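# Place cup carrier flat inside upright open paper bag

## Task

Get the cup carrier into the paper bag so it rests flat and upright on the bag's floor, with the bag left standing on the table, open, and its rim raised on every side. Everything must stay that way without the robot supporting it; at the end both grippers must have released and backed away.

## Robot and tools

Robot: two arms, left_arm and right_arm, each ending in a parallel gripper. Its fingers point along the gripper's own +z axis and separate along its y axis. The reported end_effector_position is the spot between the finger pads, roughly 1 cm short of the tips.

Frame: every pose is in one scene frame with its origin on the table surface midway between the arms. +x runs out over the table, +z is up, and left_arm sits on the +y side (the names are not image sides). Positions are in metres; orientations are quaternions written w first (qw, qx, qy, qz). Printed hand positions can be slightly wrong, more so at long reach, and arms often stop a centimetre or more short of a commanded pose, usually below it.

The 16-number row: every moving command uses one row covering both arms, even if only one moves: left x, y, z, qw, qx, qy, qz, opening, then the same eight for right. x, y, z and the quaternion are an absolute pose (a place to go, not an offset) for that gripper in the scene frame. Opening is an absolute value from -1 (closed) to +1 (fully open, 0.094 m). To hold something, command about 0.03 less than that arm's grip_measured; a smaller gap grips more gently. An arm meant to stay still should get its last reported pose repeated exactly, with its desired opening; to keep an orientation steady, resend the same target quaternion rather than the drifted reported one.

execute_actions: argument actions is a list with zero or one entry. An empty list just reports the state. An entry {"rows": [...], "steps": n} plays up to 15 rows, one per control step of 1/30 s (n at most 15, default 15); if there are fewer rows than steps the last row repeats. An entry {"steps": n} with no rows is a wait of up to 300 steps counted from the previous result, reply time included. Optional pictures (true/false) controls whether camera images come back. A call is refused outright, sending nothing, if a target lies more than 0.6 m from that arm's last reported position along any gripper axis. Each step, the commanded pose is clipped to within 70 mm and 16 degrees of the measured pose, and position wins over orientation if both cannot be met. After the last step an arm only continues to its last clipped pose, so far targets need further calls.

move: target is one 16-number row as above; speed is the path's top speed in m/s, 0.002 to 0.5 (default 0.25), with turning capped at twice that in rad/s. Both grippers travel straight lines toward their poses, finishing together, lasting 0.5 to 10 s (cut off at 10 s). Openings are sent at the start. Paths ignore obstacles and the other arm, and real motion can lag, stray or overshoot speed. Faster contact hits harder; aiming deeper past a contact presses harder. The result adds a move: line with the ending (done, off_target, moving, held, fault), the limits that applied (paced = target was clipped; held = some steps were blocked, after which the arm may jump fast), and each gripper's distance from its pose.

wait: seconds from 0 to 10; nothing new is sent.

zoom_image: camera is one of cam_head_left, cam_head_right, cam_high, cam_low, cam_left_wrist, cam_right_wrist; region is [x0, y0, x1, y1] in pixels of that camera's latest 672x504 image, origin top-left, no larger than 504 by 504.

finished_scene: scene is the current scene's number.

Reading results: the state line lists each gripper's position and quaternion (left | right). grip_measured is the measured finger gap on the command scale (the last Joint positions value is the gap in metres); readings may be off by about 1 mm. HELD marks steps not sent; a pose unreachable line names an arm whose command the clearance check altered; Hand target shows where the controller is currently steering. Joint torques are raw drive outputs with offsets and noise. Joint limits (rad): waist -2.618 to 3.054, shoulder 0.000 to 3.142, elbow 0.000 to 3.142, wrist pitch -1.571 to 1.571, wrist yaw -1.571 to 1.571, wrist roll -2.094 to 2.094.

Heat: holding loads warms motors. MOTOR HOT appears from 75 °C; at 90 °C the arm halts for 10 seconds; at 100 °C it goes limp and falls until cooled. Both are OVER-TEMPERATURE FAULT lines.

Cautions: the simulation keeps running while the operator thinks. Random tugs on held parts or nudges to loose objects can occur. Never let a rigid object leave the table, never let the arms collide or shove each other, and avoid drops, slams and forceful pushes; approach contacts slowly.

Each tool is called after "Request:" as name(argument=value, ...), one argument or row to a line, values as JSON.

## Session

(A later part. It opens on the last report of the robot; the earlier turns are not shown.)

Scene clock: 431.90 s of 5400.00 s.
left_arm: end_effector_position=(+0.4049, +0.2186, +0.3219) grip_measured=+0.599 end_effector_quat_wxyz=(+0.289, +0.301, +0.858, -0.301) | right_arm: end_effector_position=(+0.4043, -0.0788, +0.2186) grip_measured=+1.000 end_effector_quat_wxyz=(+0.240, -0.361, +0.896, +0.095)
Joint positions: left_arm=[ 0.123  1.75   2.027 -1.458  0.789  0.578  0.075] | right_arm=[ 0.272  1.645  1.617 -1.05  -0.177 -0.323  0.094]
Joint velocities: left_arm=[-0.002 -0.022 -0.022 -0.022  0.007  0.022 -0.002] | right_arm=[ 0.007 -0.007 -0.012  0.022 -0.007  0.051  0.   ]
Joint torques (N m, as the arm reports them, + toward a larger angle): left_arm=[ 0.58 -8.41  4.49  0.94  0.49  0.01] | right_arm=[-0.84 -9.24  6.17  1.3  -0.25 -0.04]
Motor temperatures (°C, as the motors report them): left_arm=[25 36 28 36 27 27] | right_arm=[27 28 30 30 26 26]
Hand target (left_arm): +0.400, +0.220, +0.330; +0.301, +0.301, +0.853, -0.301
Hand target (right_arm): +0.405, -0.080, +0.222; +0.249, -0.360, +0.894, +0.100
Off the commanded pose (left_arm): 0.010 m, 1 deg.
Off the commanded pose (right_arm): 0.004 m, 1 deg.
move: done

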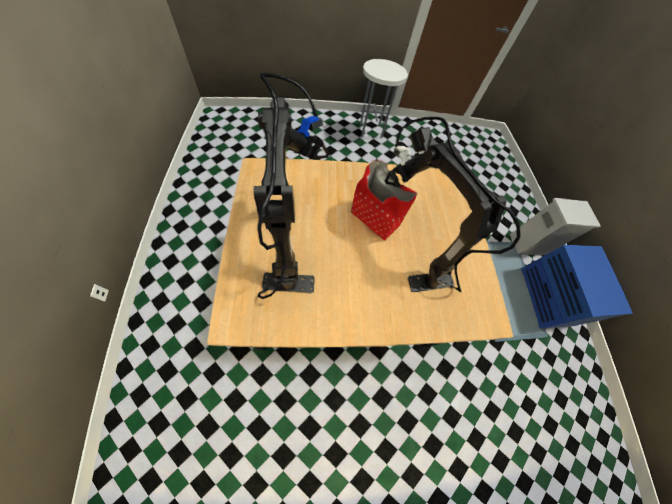

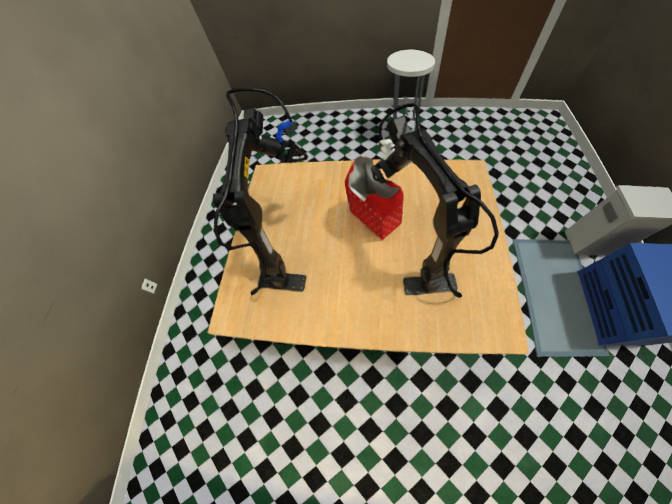

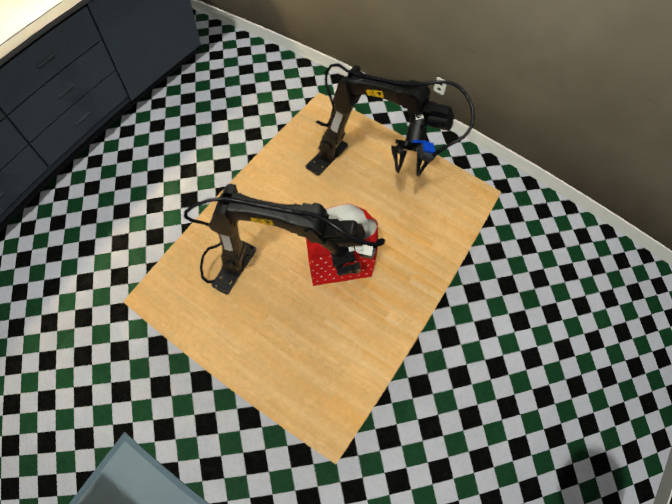

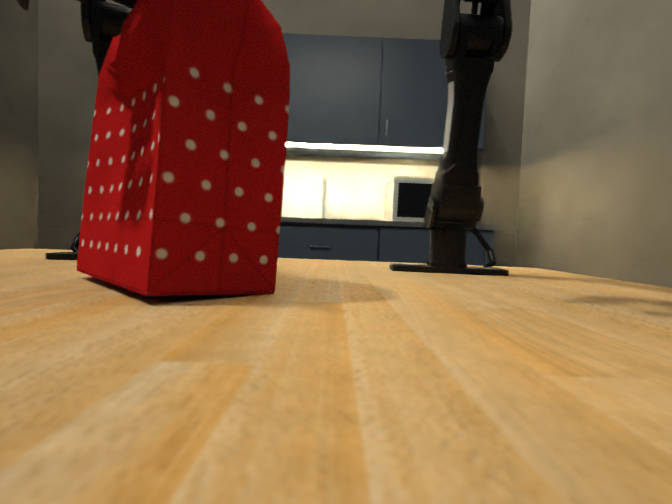

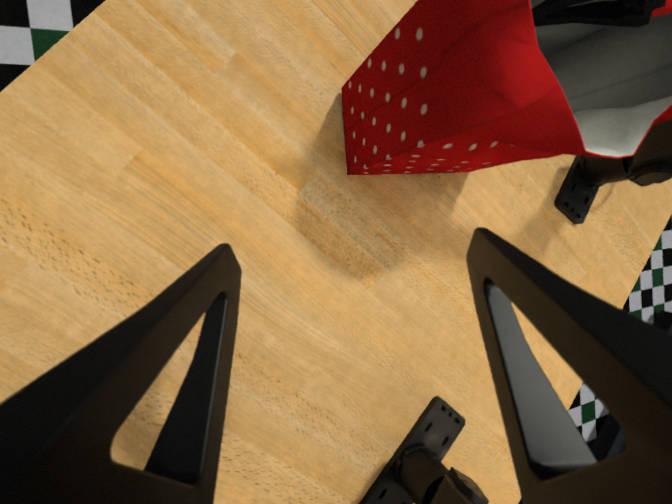

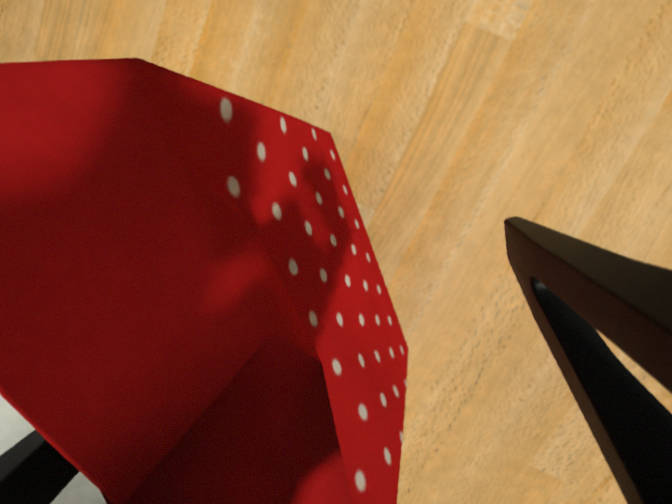

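Request:
move(
  target=[0.345,0.05,0.32,0.427,0.339,0.82,-0.177,-1,0.405,-0.08,0.229,0.25,-0.36,0.895,0.1,0.3],
  speed=0.15,
)

Request:
move(
  target=[0.40,-0.005,0.255,0.427,0.339,0.82,-0.177,-1,0.405,-0.08,0.229,0.25,-0.36,0.895,0.1,0.3],
  speed=0.05,
)

Request:
zoom_image(
  camera="cam_head_left",
  region=[320,110,460,250],
)

Scene clock: 440.43 s of 5400.00 s.
left_arm: end_effector_position=(+0.3496, +0.0484, +0.3131) grip_measured=-0.986 end_effector_quat_wxyz=(+0.413, +0.339, +0.826, -0.179) | right_arm: end_effector_position=(+0.4042, -0.0788, +0.2185) grip_measured=+0.301 end_effector_quat_wxyz=(+0.239, -0.361, +0.896, +0.095)
Joint positions: left_arm=[-0.617  1.406  1.497 -0.732  0.102  0.056  0.001] | right_arm=[ 0.272  1.645  1.617 -1.051 -0.177 -0.323  0.061]
Joint velocities: left_arm=[-0.007 -0.007 -0.022  0.066 -0.022  0.022 -0.001] | right_arm=[-0.032  0.002 -0.027  0.037 -0.007  0.037  0.   ]
Joint torques (N m, as the arm reports them, + toward a larger angle): left_arm=[-0.41 -6.35  5.81  1.95 -0.06 -0.09] | right_arm=[-0.83 -8.72  9.66  1.02 -0.25 -0.05]
Motor temperatures (°C, as the motors report them): left_arm=[25 36 27 36 27 27] | right_arm=[27 28 30 30 26 26]
Hand target (left_arm): +0.348, +0.050, +0.322; +0.428, +0.335, +0.820, -0.181
Hand target (right_arm): +0.405, -0.080, +0.229; +0.250, -0.360, +0.893, +0.100
Off the commanded pose (left_arm): 0.008 m, 2 deg.
Off the commanded pose (right_arm): 0.011 m, 1 deg.
After step 90, 3.60 s passed at rest.
move: off_target (right_arm)

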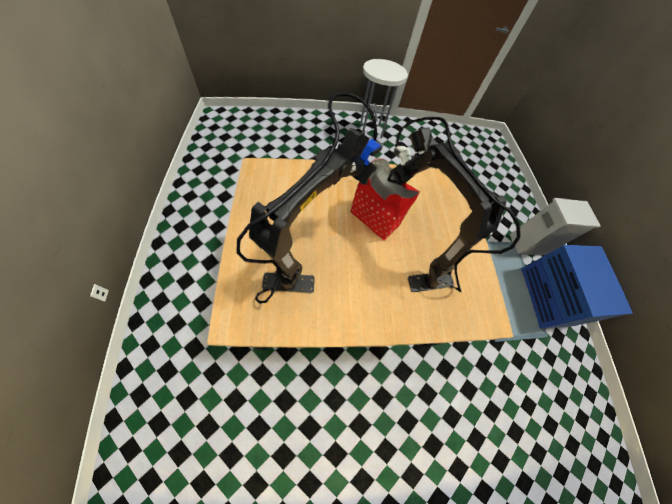

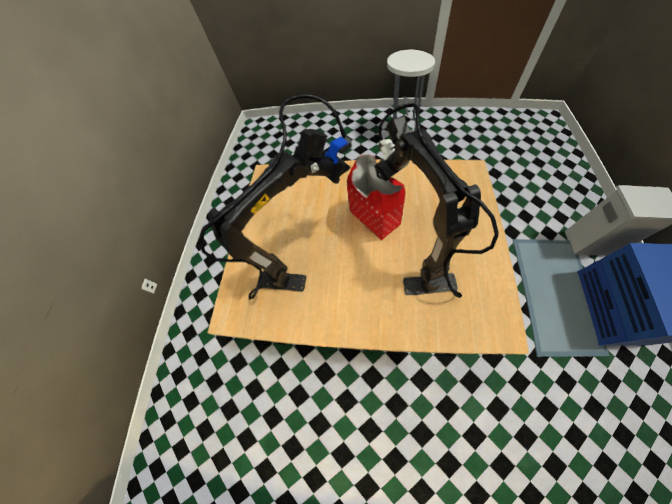

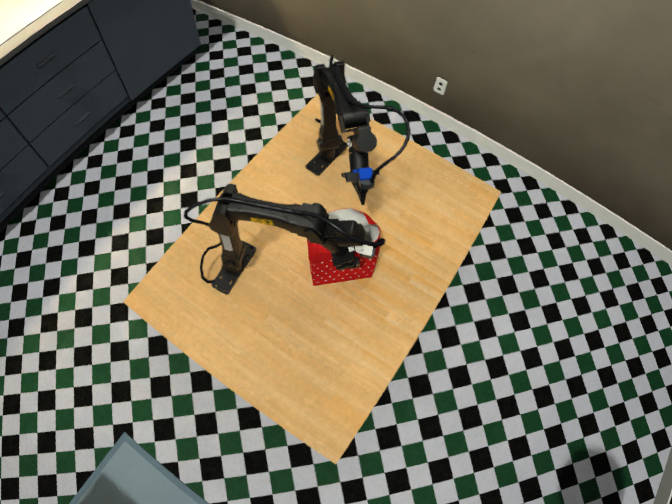

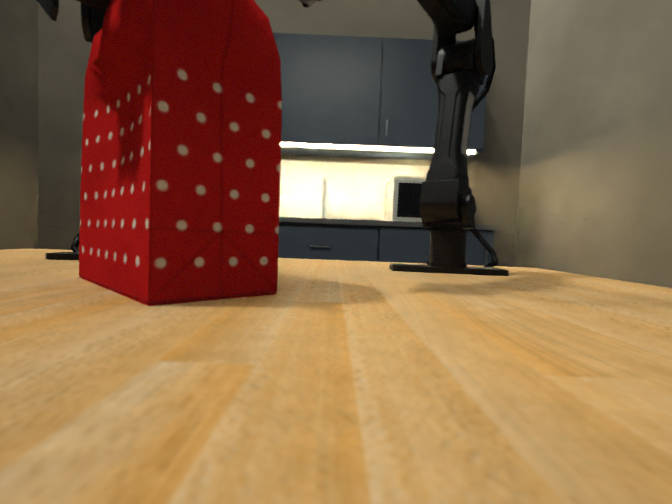

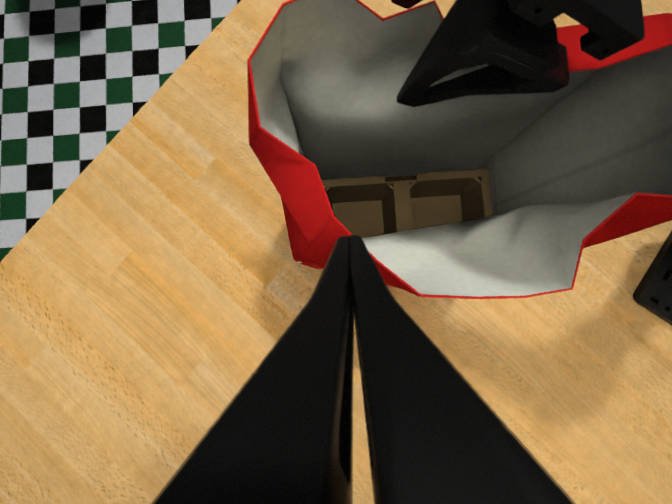

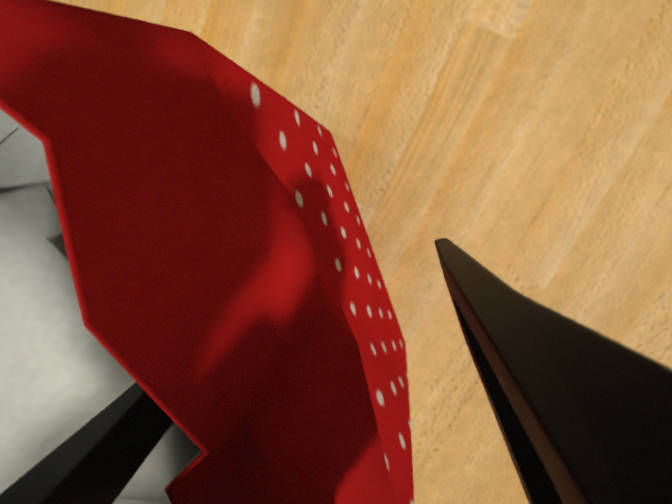

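Scene clock: 442.67 s of 5400.00 s.
left_arm: end_effector_position=(+0.4011, -0.0023, +0.2581) grip_measured=-0.986 end_effector_quat_wxyz=(+0.425, +0.340, +0.820, -0.178) | right_arm: end_effector_position=(+0.4040, -0.0789, +0.2184) grip_measured=+0.301 end_effector_quat_wxyz=(+0.239, -0.361, +0.897, +0.095)
Joint positions: left_arm=[-0.642  1.616  1.451 -0.45   0.077  0.05   0.001] | right_arm=[ 0.272  1.645  1.617 -1.051 -0.177 -0.323  0.061]
Joint velocities: left_arm=[ 0.002 -0.007  0.017 -0.037  0.051 -0.007 -0.001] | right_arm=[-0.012  0.002 -0.007  0.022  0.007 -0.007  0.   ]
Joint torques (N m, as the arm reports them, + toward a larger angle): left_arm=[-0.54 -6.63  5.95  1.91 -0.08 -0.06] | right_arm=[-0.83 -8.71  9.66  1.03 -0.25 -0.04]
Motor temperatures (°C, as the motors report them): left_arm=[25 36 27 37 27 27] | right_arm=[27 28 30 30 26 26]
Hand target (left_arm): +0.401, -0.004, +0.256; +0.427, +0.338, +0.820, -0.177
Hand target (right_arm): +0.405, -0.080, +0.229; +0.250, -0.360, +0.894, +0.100
Off the commanded pose (left_arm): 0.004 m, 0 deg.
Off the commanded pose (right_arm): 0.011 m, 1 deg.
move: off_target (right_arm)

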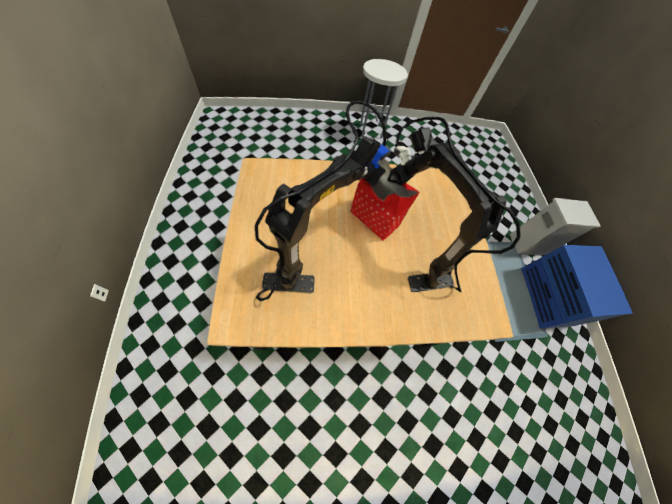

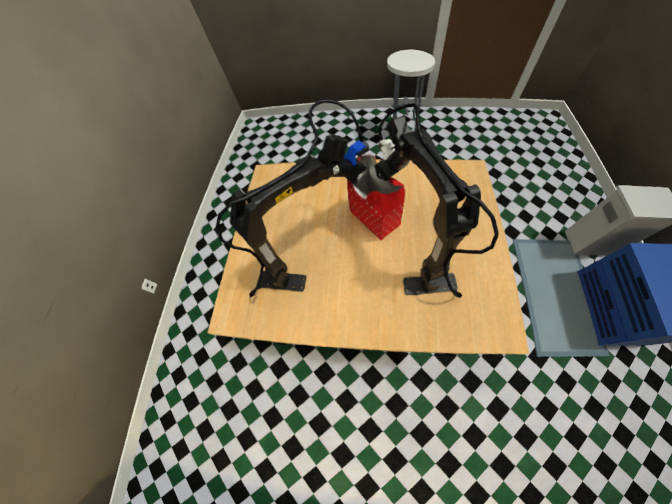

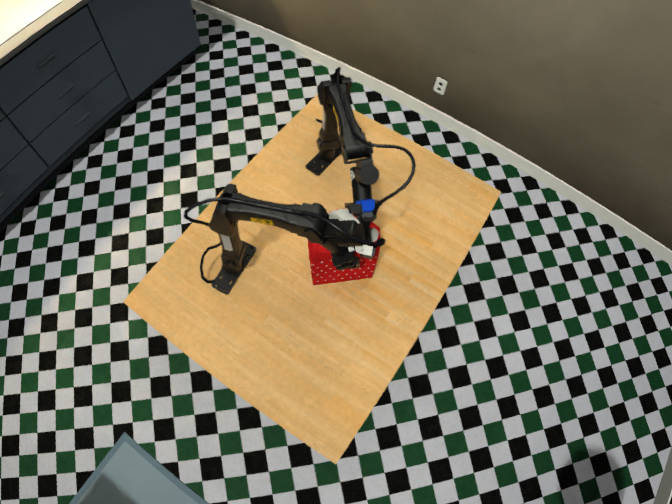

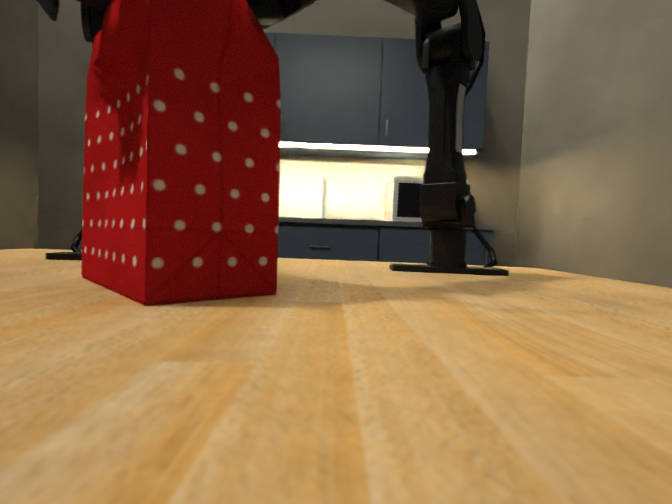

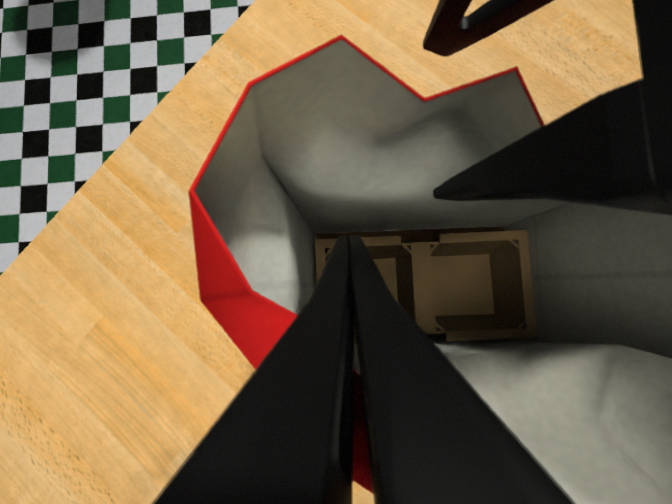

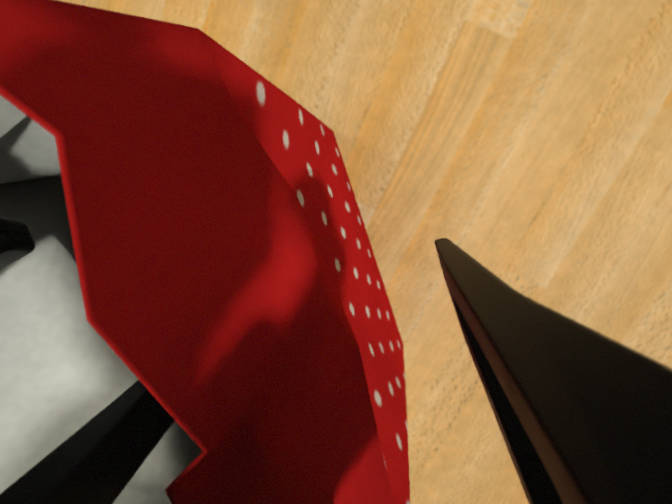

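Region (320, 110, 460, 250) of cam_head_left's 672x504 image, scaled by 3.600, with more detail than that image has.

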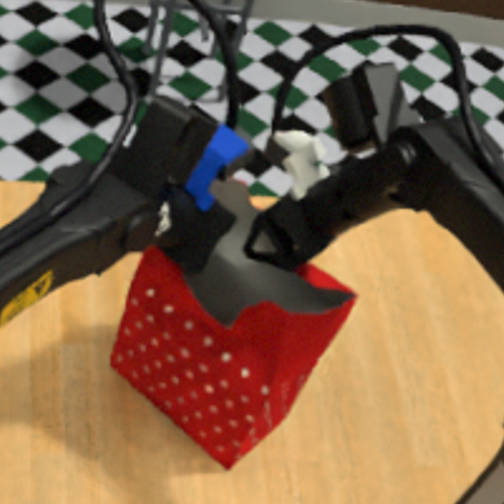

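Request:
execute_actions(
  actions=[],
)

Scene clock: 453.00 s of 5400.00 s.
left_arm: end_effector_position=(+0.4013, -0.0023, +0.2582) grip_measured=-0.986 end_effector_quat_wxyz=(+0.425, +0.340, +0.820, -0.178) | right_arm: end_effector_position=(+0.4039, -0.0789, +0.2184) grip_measured=+0.301 end_effector_quat_wxyz=(+0.239, -0.361, +0.897, +0.095)
Joint positions: left_arm=[-0.642  1.616  1.451 -0.45   0.076  0.05   0.001] | right_arm=[ 0.272  1.645  1.617 -1.052 -0.177 -0.323  0.061]
Joint velocities: left_arm=[ 0.007  0.012 -0.032  0.007 -0.007 -0.037  0.001] | right_arm=[-0.017 -0.007 -0.007 -0.037 -0.022  0.007 -0.   ]
Joint torques (N m, as the arm reports them, + toward a larger angle): left_arm=[-0.68 -6.66  5.99  1.9  -0.04 -0.05] | right_arm=[-0.84 -8.71  9.67  1.03 -0.24 -0.04]
Motor temperatures (°C, as the motors report them): left_arm=[25 35 28 38 27 27] | right_arm=[27 28 30 30 26 26]
Hand target (left_arm): +0.401, -0.005, +0.256; +0.427, +0.338, +0.820, -0.177
Hand target (right_arm): +0.405, -0.080, +0.229; +0.250, -0.360, +0.894, +0.100
Off the commanded pose (left_arm): 0.004 m, 0 deg.
Off the commanded pose (right_arm): 0.011 m, 1 deg.
Steps of this call (steps 1 to 90: nothing new was sent; then 7.33 s passed at rest). Readings (end_effector_position):
1: left_arm (+0.4012, -0.0023, +0.2581) | right_arm (+0.4040, -0.0789, +0.2184)
2: left_arm (+0.4012, -0.0023, +0.2582) | right_arm (+0.4040, -0.0789, +0.2184)
4: left_arm (+0.4013, -0.0023, +0.2582) | right_arm (+0.4039, -0.0789, +0.2184)
8: left_arm (+0.4013, -0.0023, +0.2582) | right_arm (+0.4039, -0.0789, +0.2184)
90: the state above

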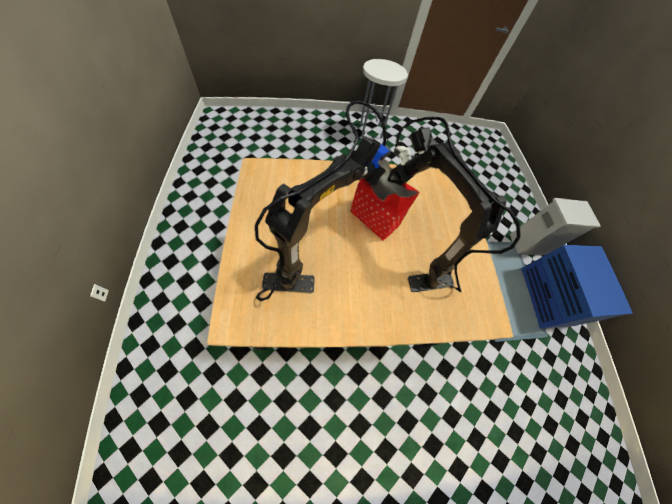

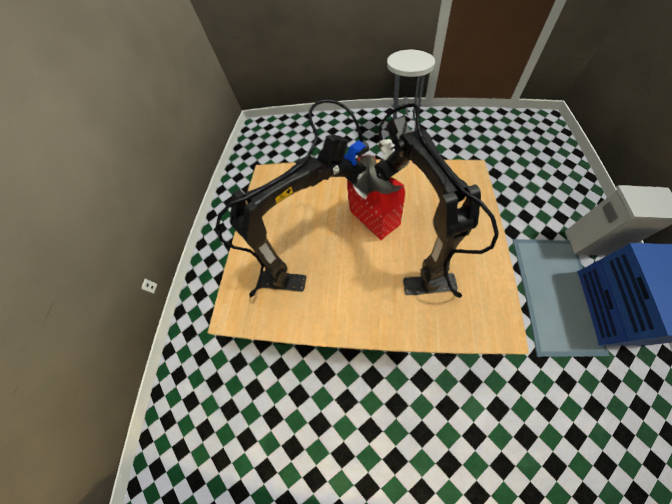

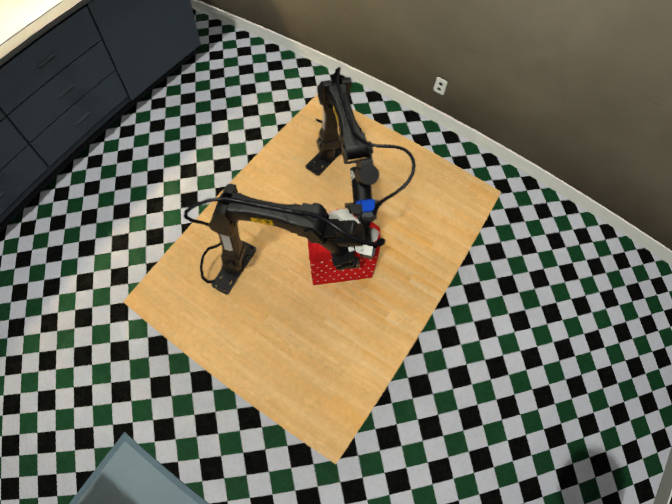

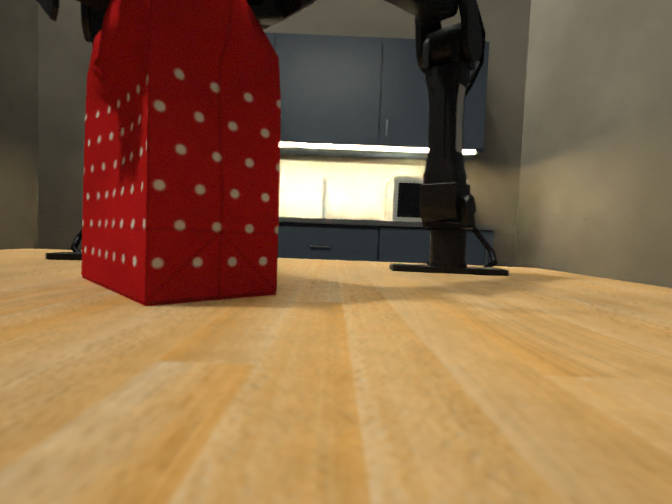

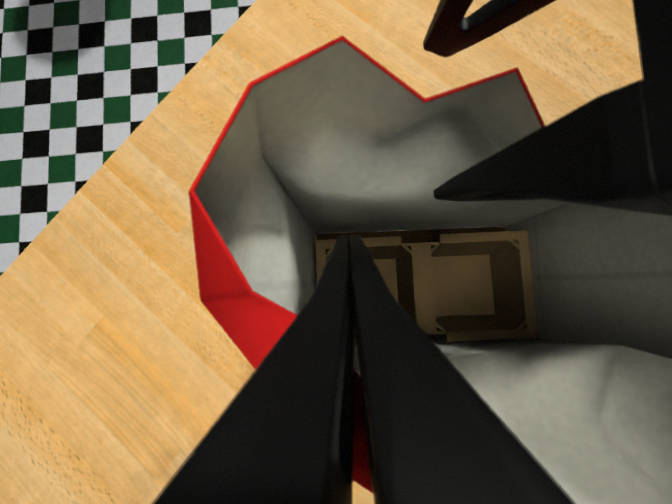

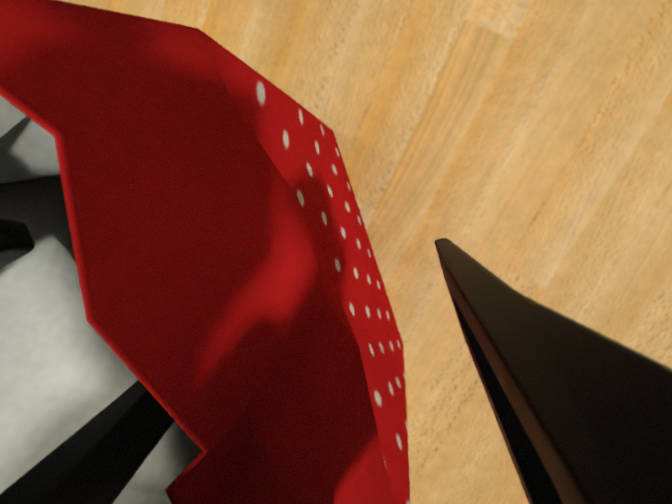

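Request:
move(
  target=[0.40,-0.005,0.255,0.427,0.339,0.82,-0.177,-1,0.385,-0.085,0.255,0.25,-0.36,0.895,0.1,1],
  speed=0.04,
)

Scene clock: 460.00 s of 5400.00 s.
left_arm: end_effector_position=(+0.4016, -0.0020, +0.2583) grip_measured=-0.986 end_effector_quat_wxyz=(+0.426, +0.339, +0.820, -0.178) | right_arm: end_effector_position=(+0.3886, -0.0854, +0.2351) grip_measured=+1.000 end_effector_quat_wxyz=(+0.228, -0.361, +0.899, +0.095)
Joint positions: left_arm=[-0.642  1.616  1.451 -0.449  0.074  0.049  0.001] | right_arm=[ 0.272  1.617  1.666 -1.15  -0.177 -0.323  0.094]
Joint velocities: left_arm=[-0.002 -0.007 -0.002  0.022  0.007 -0.022  0.   ] | right_arm=[-0.002 -0.002 -0.002 -0.051  0.037  0.022  0.   ]
Joint torques (N m, as the arm reports them, + toward a larger angle): left_arm=[-0.88 -6.71  5.58  1.91 -0.07 -0.09] | right_arm=[  0.06 -10.01  10.34   0.97  -0.2    0.04]
Motor temperatures (°C, as the motors report them): left_arm=[25 35 28 39 27 27] | right_arm=[27 28 30 30 26 26]
Hand target (left_arm): +0.400, -0.005, +0.255; +0.427, +0.339, +0.820, -0.177
Hand target (right_arm): +0.385, -0.085, +0.255; +0.250, -0.360, +0.893, +0.100
Off the commanded pose (left_arm): 0.005 m, 0 deg.
Off the commanded pose (right_arm): 0.020 m, 3 deg.
After step 90, 2.63 s passed at rest.
move: off_target (right_arm)

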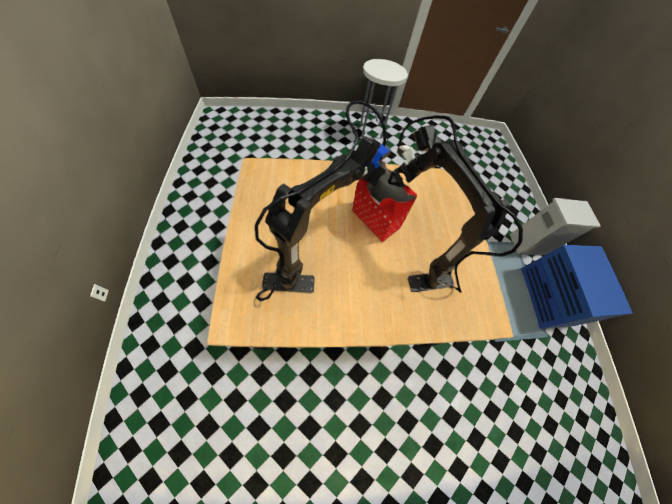

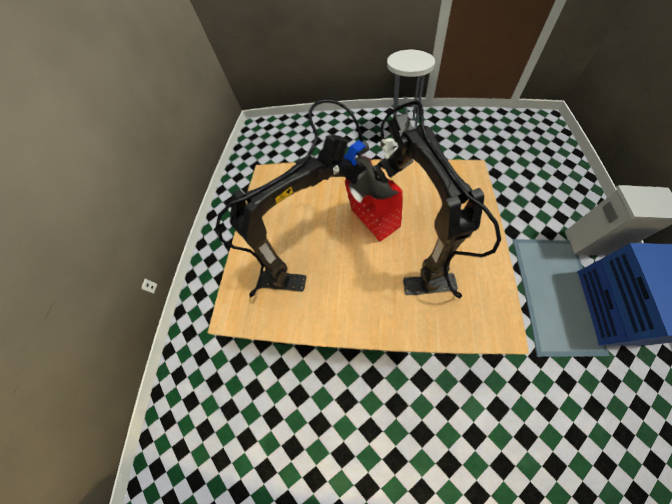

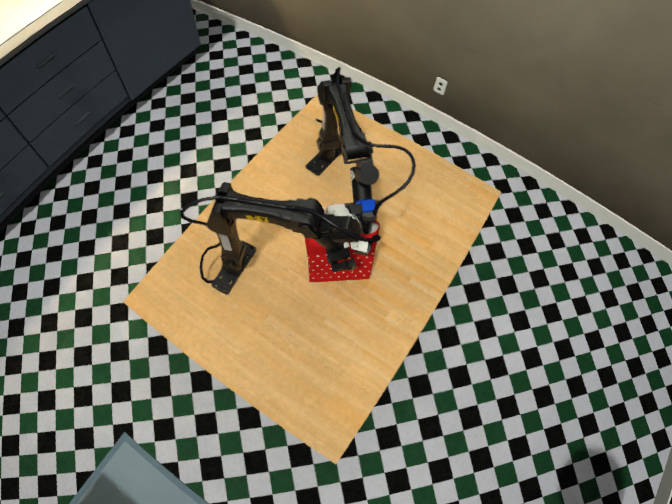

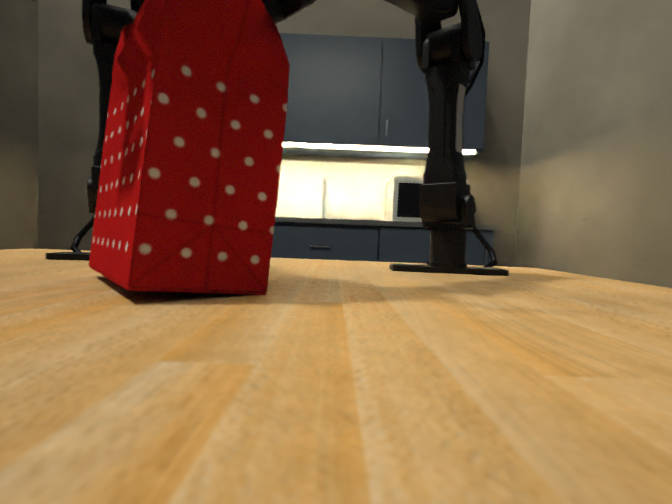

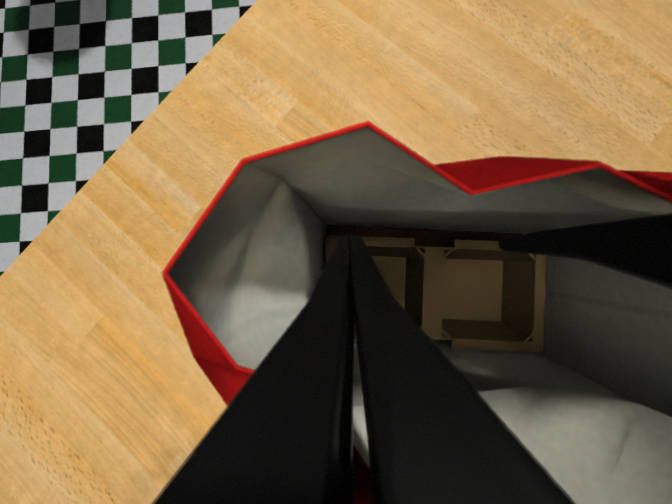

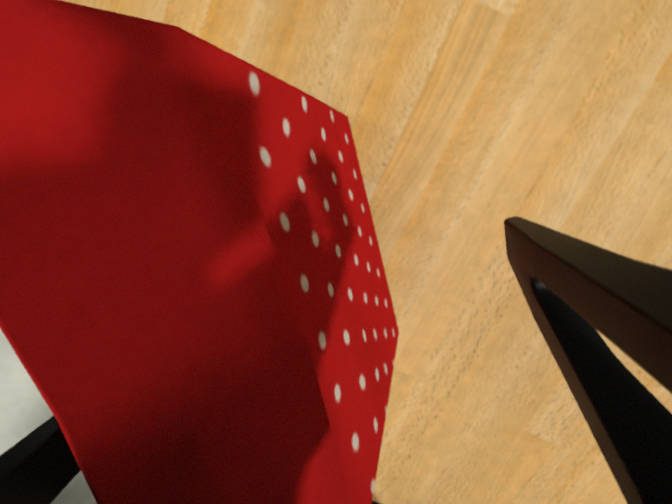

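Request:
move(
  target=[0.42,-0.045,0.232,0.427,0.339,0.82,-0.177,-1,0.372,-0.09,0.27,0.30,-0.35,0.88,0.12,1],
  speed=0.03,
)

Request:
zoom_image(
  camera="cam_head_left",
  region=[320,110,460,250],
)

Scene clock: 466.07 s of 5400.00 s.
left_arm: end_effector_position=(+0.4161, -0.0386, +0.2192) grip_measured=-0.987 end_effector_quat_wxyz=(+0.410, +0.344, +0.827, -0.174) | right_arm: end_effector_position=(+0.3731, -0.0893, +0.2578) grip_measured=+1.000 end_effector_quat_wxyz=(+0.277, -0.355, +0.886, +0.111)
Joint positions: left_arm=[-0.689  1.768  1.494 -0.375  0.04   0.023  0.001] | right_arm=[ 0.263  1.487  1.577 -1.088 -0.21  -0.312  0.094]
Joint velocities: left_arm=[-0.002 -0.007  0.012  0.022 -0.007  0.007 -0.001] | right_arm=[ 0.012  0.012 -0.002 -0.022 -0.007  0.037  0.   ]
Joint torques (N m, as the arm reports them, + toward a larger angle): left_arm=[-0.49 -7.73  8.98  1.89 -0.08 -0.06] | right_arm=[-0.99 -9.02  6.65  1.51 -0.39  0.03]
Motor temperatures (°C, as the motors report them): left_arm=[25 35 28 39 27 27] | right_arm=[27 29 30 30 26 26]
Hand target (left_arm): +0.420, -0.044, +0.232; +0.427, +0.339, +0.820, -0.177
Hand target (right_arm): +0.372, -0.090, +0.270; +0.299, -0.351, +0.879, +0.120
Off the commanded pose (left_arm): 0.015 m, 2 deg.
Off the commanded pose (right_arm): 0.012 m, 3 deg.
After step 90, 0.13 s passed at rest.
move: off_target (left_arm, right_arm)

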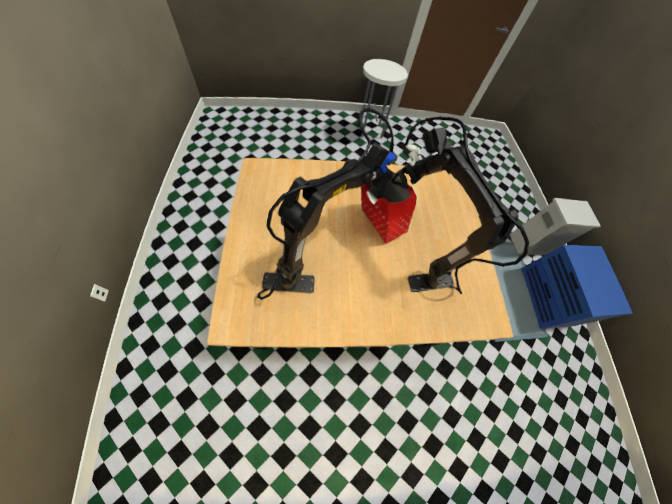

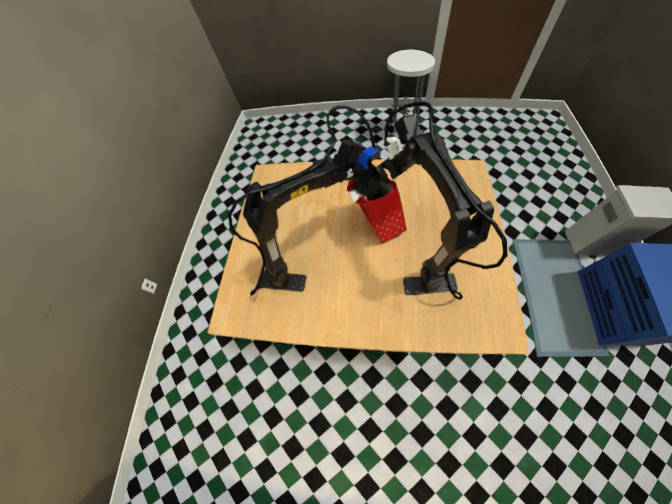

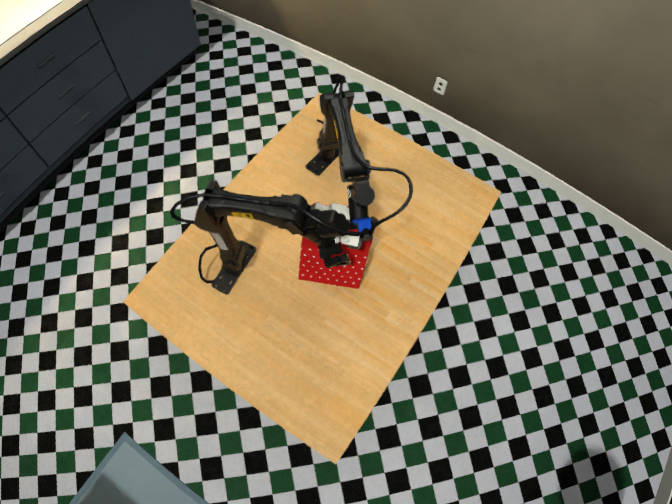

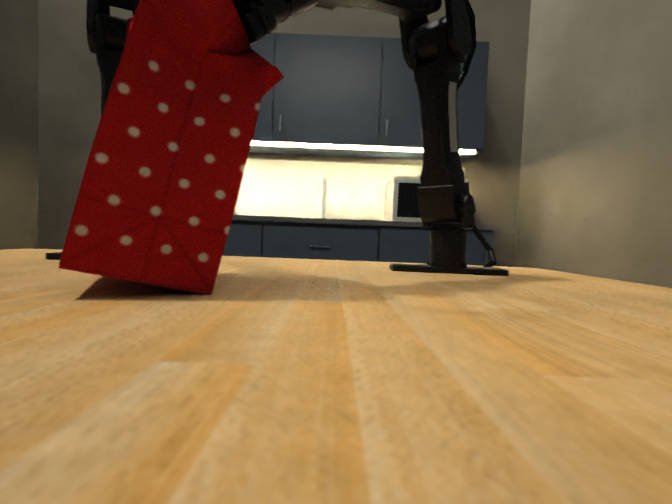

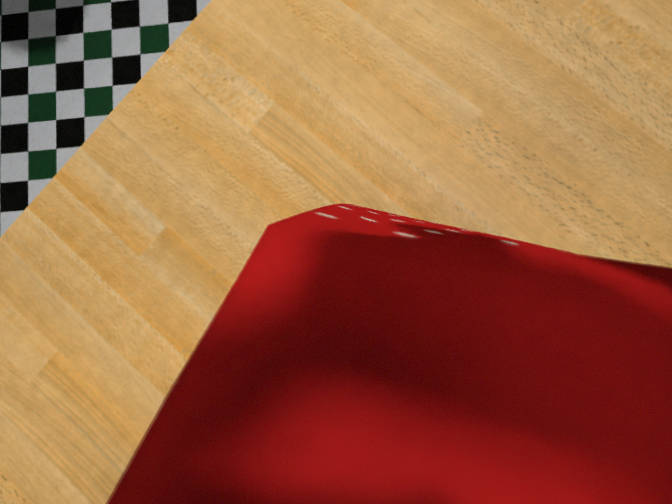

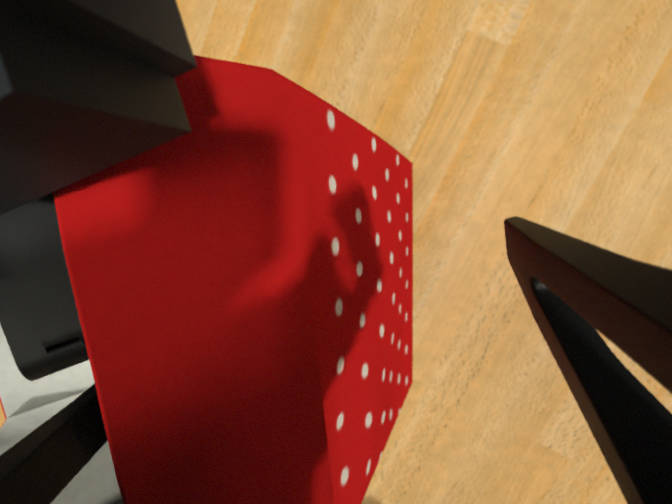

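Region (320, 110, 460, 250) of cam_head_left's 672x504 image, scaled by 3.600, with more detail than that image has.

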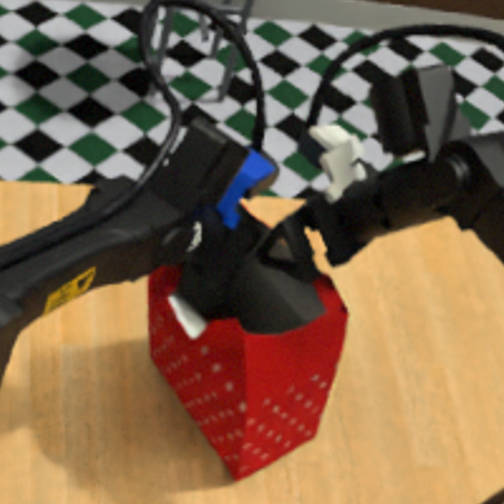

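Request:
move(
  target=[0.34,0.08,0.32,0.427,0.339,0.82,-0.177,-1,0.40,-0.14,0.235,0.25,-0.36,0.895,0.1,1],
  speed=0.08,
)

Request:
zoom_image(
  camera="cam_left_wrist",
  region=[250,0,672,300],
)

Scene clock: 472.83 s of 5400.00 s.
left_arm: end_effector_position=(+0.3408, +0.0763, +0.3073) grip_measured=-0.987 end_effector_quat_wxyz=(+0.417, +0.338, +0.826, -0.170) | right_arm: end_effector_position=(+0.3997, -0.1390, +0.2349) grip_measured=+1.000 end_effector_quat_wxyz=(+0.255, -0.358, +0.893, +0.094)
Joint positions: left_arm=[-0.564  1.311  1.4   -0.731  0.126  0.095  0.001] | right_arm=[ 0.088  1.552  1.577 -1.107 -0.264 -0.482  0.094]
Joint velocities: left_arm=[ 0.002 -0.007  0.002  0.007 -0.037 -0.007 -0.001] | right_arm=[-0.017  0.002  0.007  0.037  0.007 -0.051  0.   ]
Joint torques (N m, as the arm reports them, + toward a larger angle): left_arm=[ 0.65 -5.18  7.47  1.6   0.21  0.06] | right_arm=[-0.9  -5.77  9.02  0.93 -0.34 -0.1 ]
Motor temperatures (°C, as the motors report them): left_arm=[25 35 28 39 27 27] | right_arm=[27 28 30 30 26 26]
Hand target (left_arm): +0.338, +0.079, +0.319; +0.427, +0.339, +0.820, -0.176
Hand target (right_arm): +0.400, -0.140, +0.235; +0.251, -0.358, +0.894, +0.101
Off the commanded pose (left_arm): 0.013 m, 2 deg.
Off the commanded pose (right_arm): 0.001 m, 1 deg.
After step 90, 1.13 s passed at rest.
move: off_target (left_arm)

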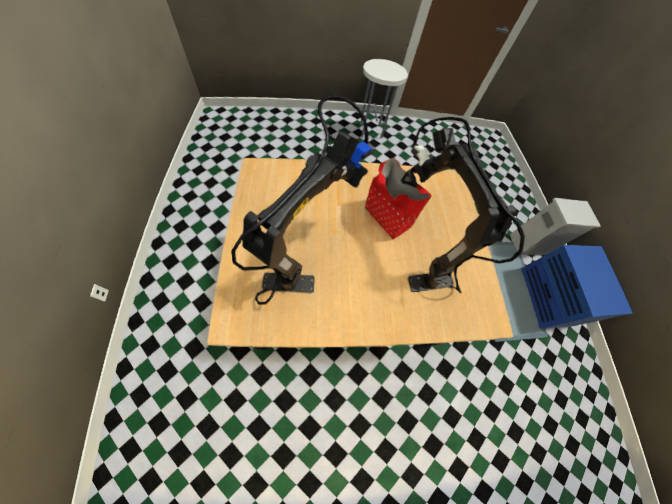

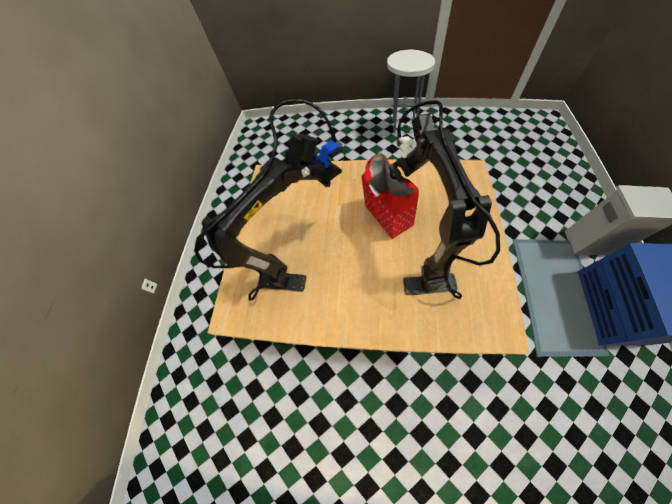

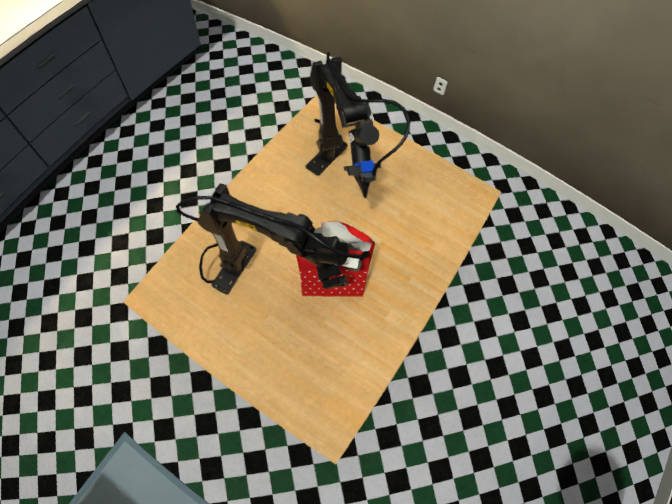

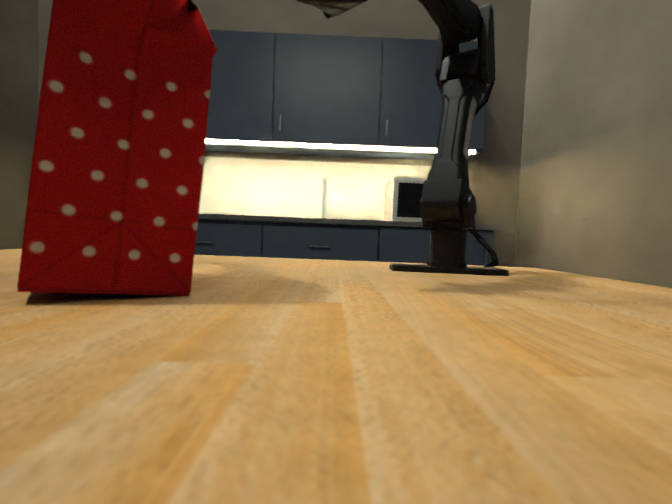

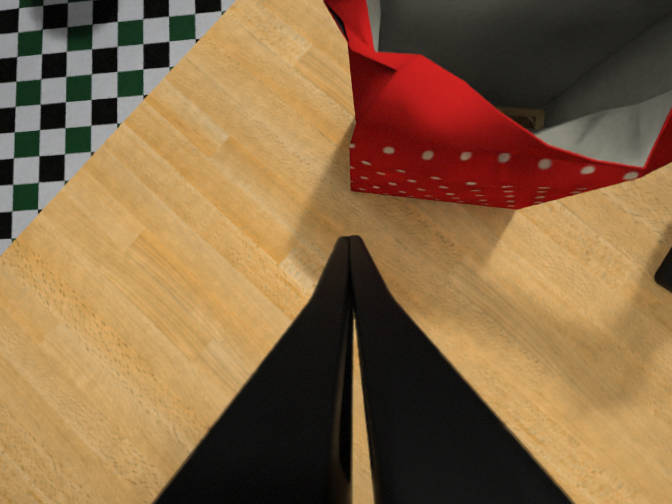

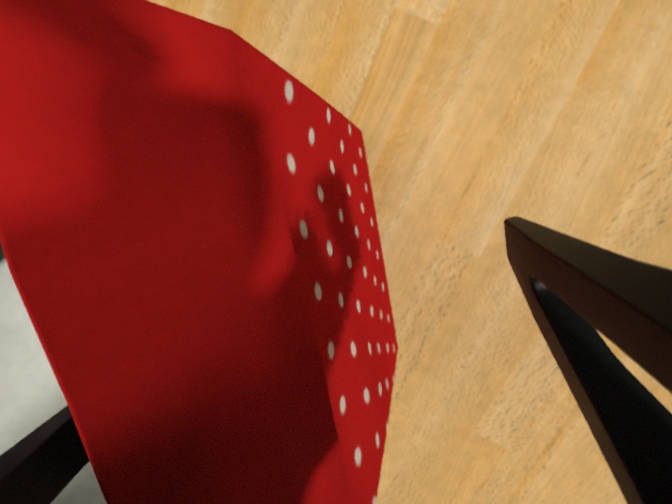

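Region (250, 0, 672, 300) of cam_left_wrist's 672x504 image, scaled by 1.194, with more detail than that image has; it fills the top 358 rows of this view, and the rest is white.

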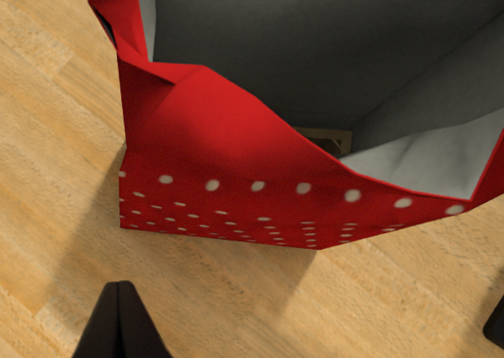

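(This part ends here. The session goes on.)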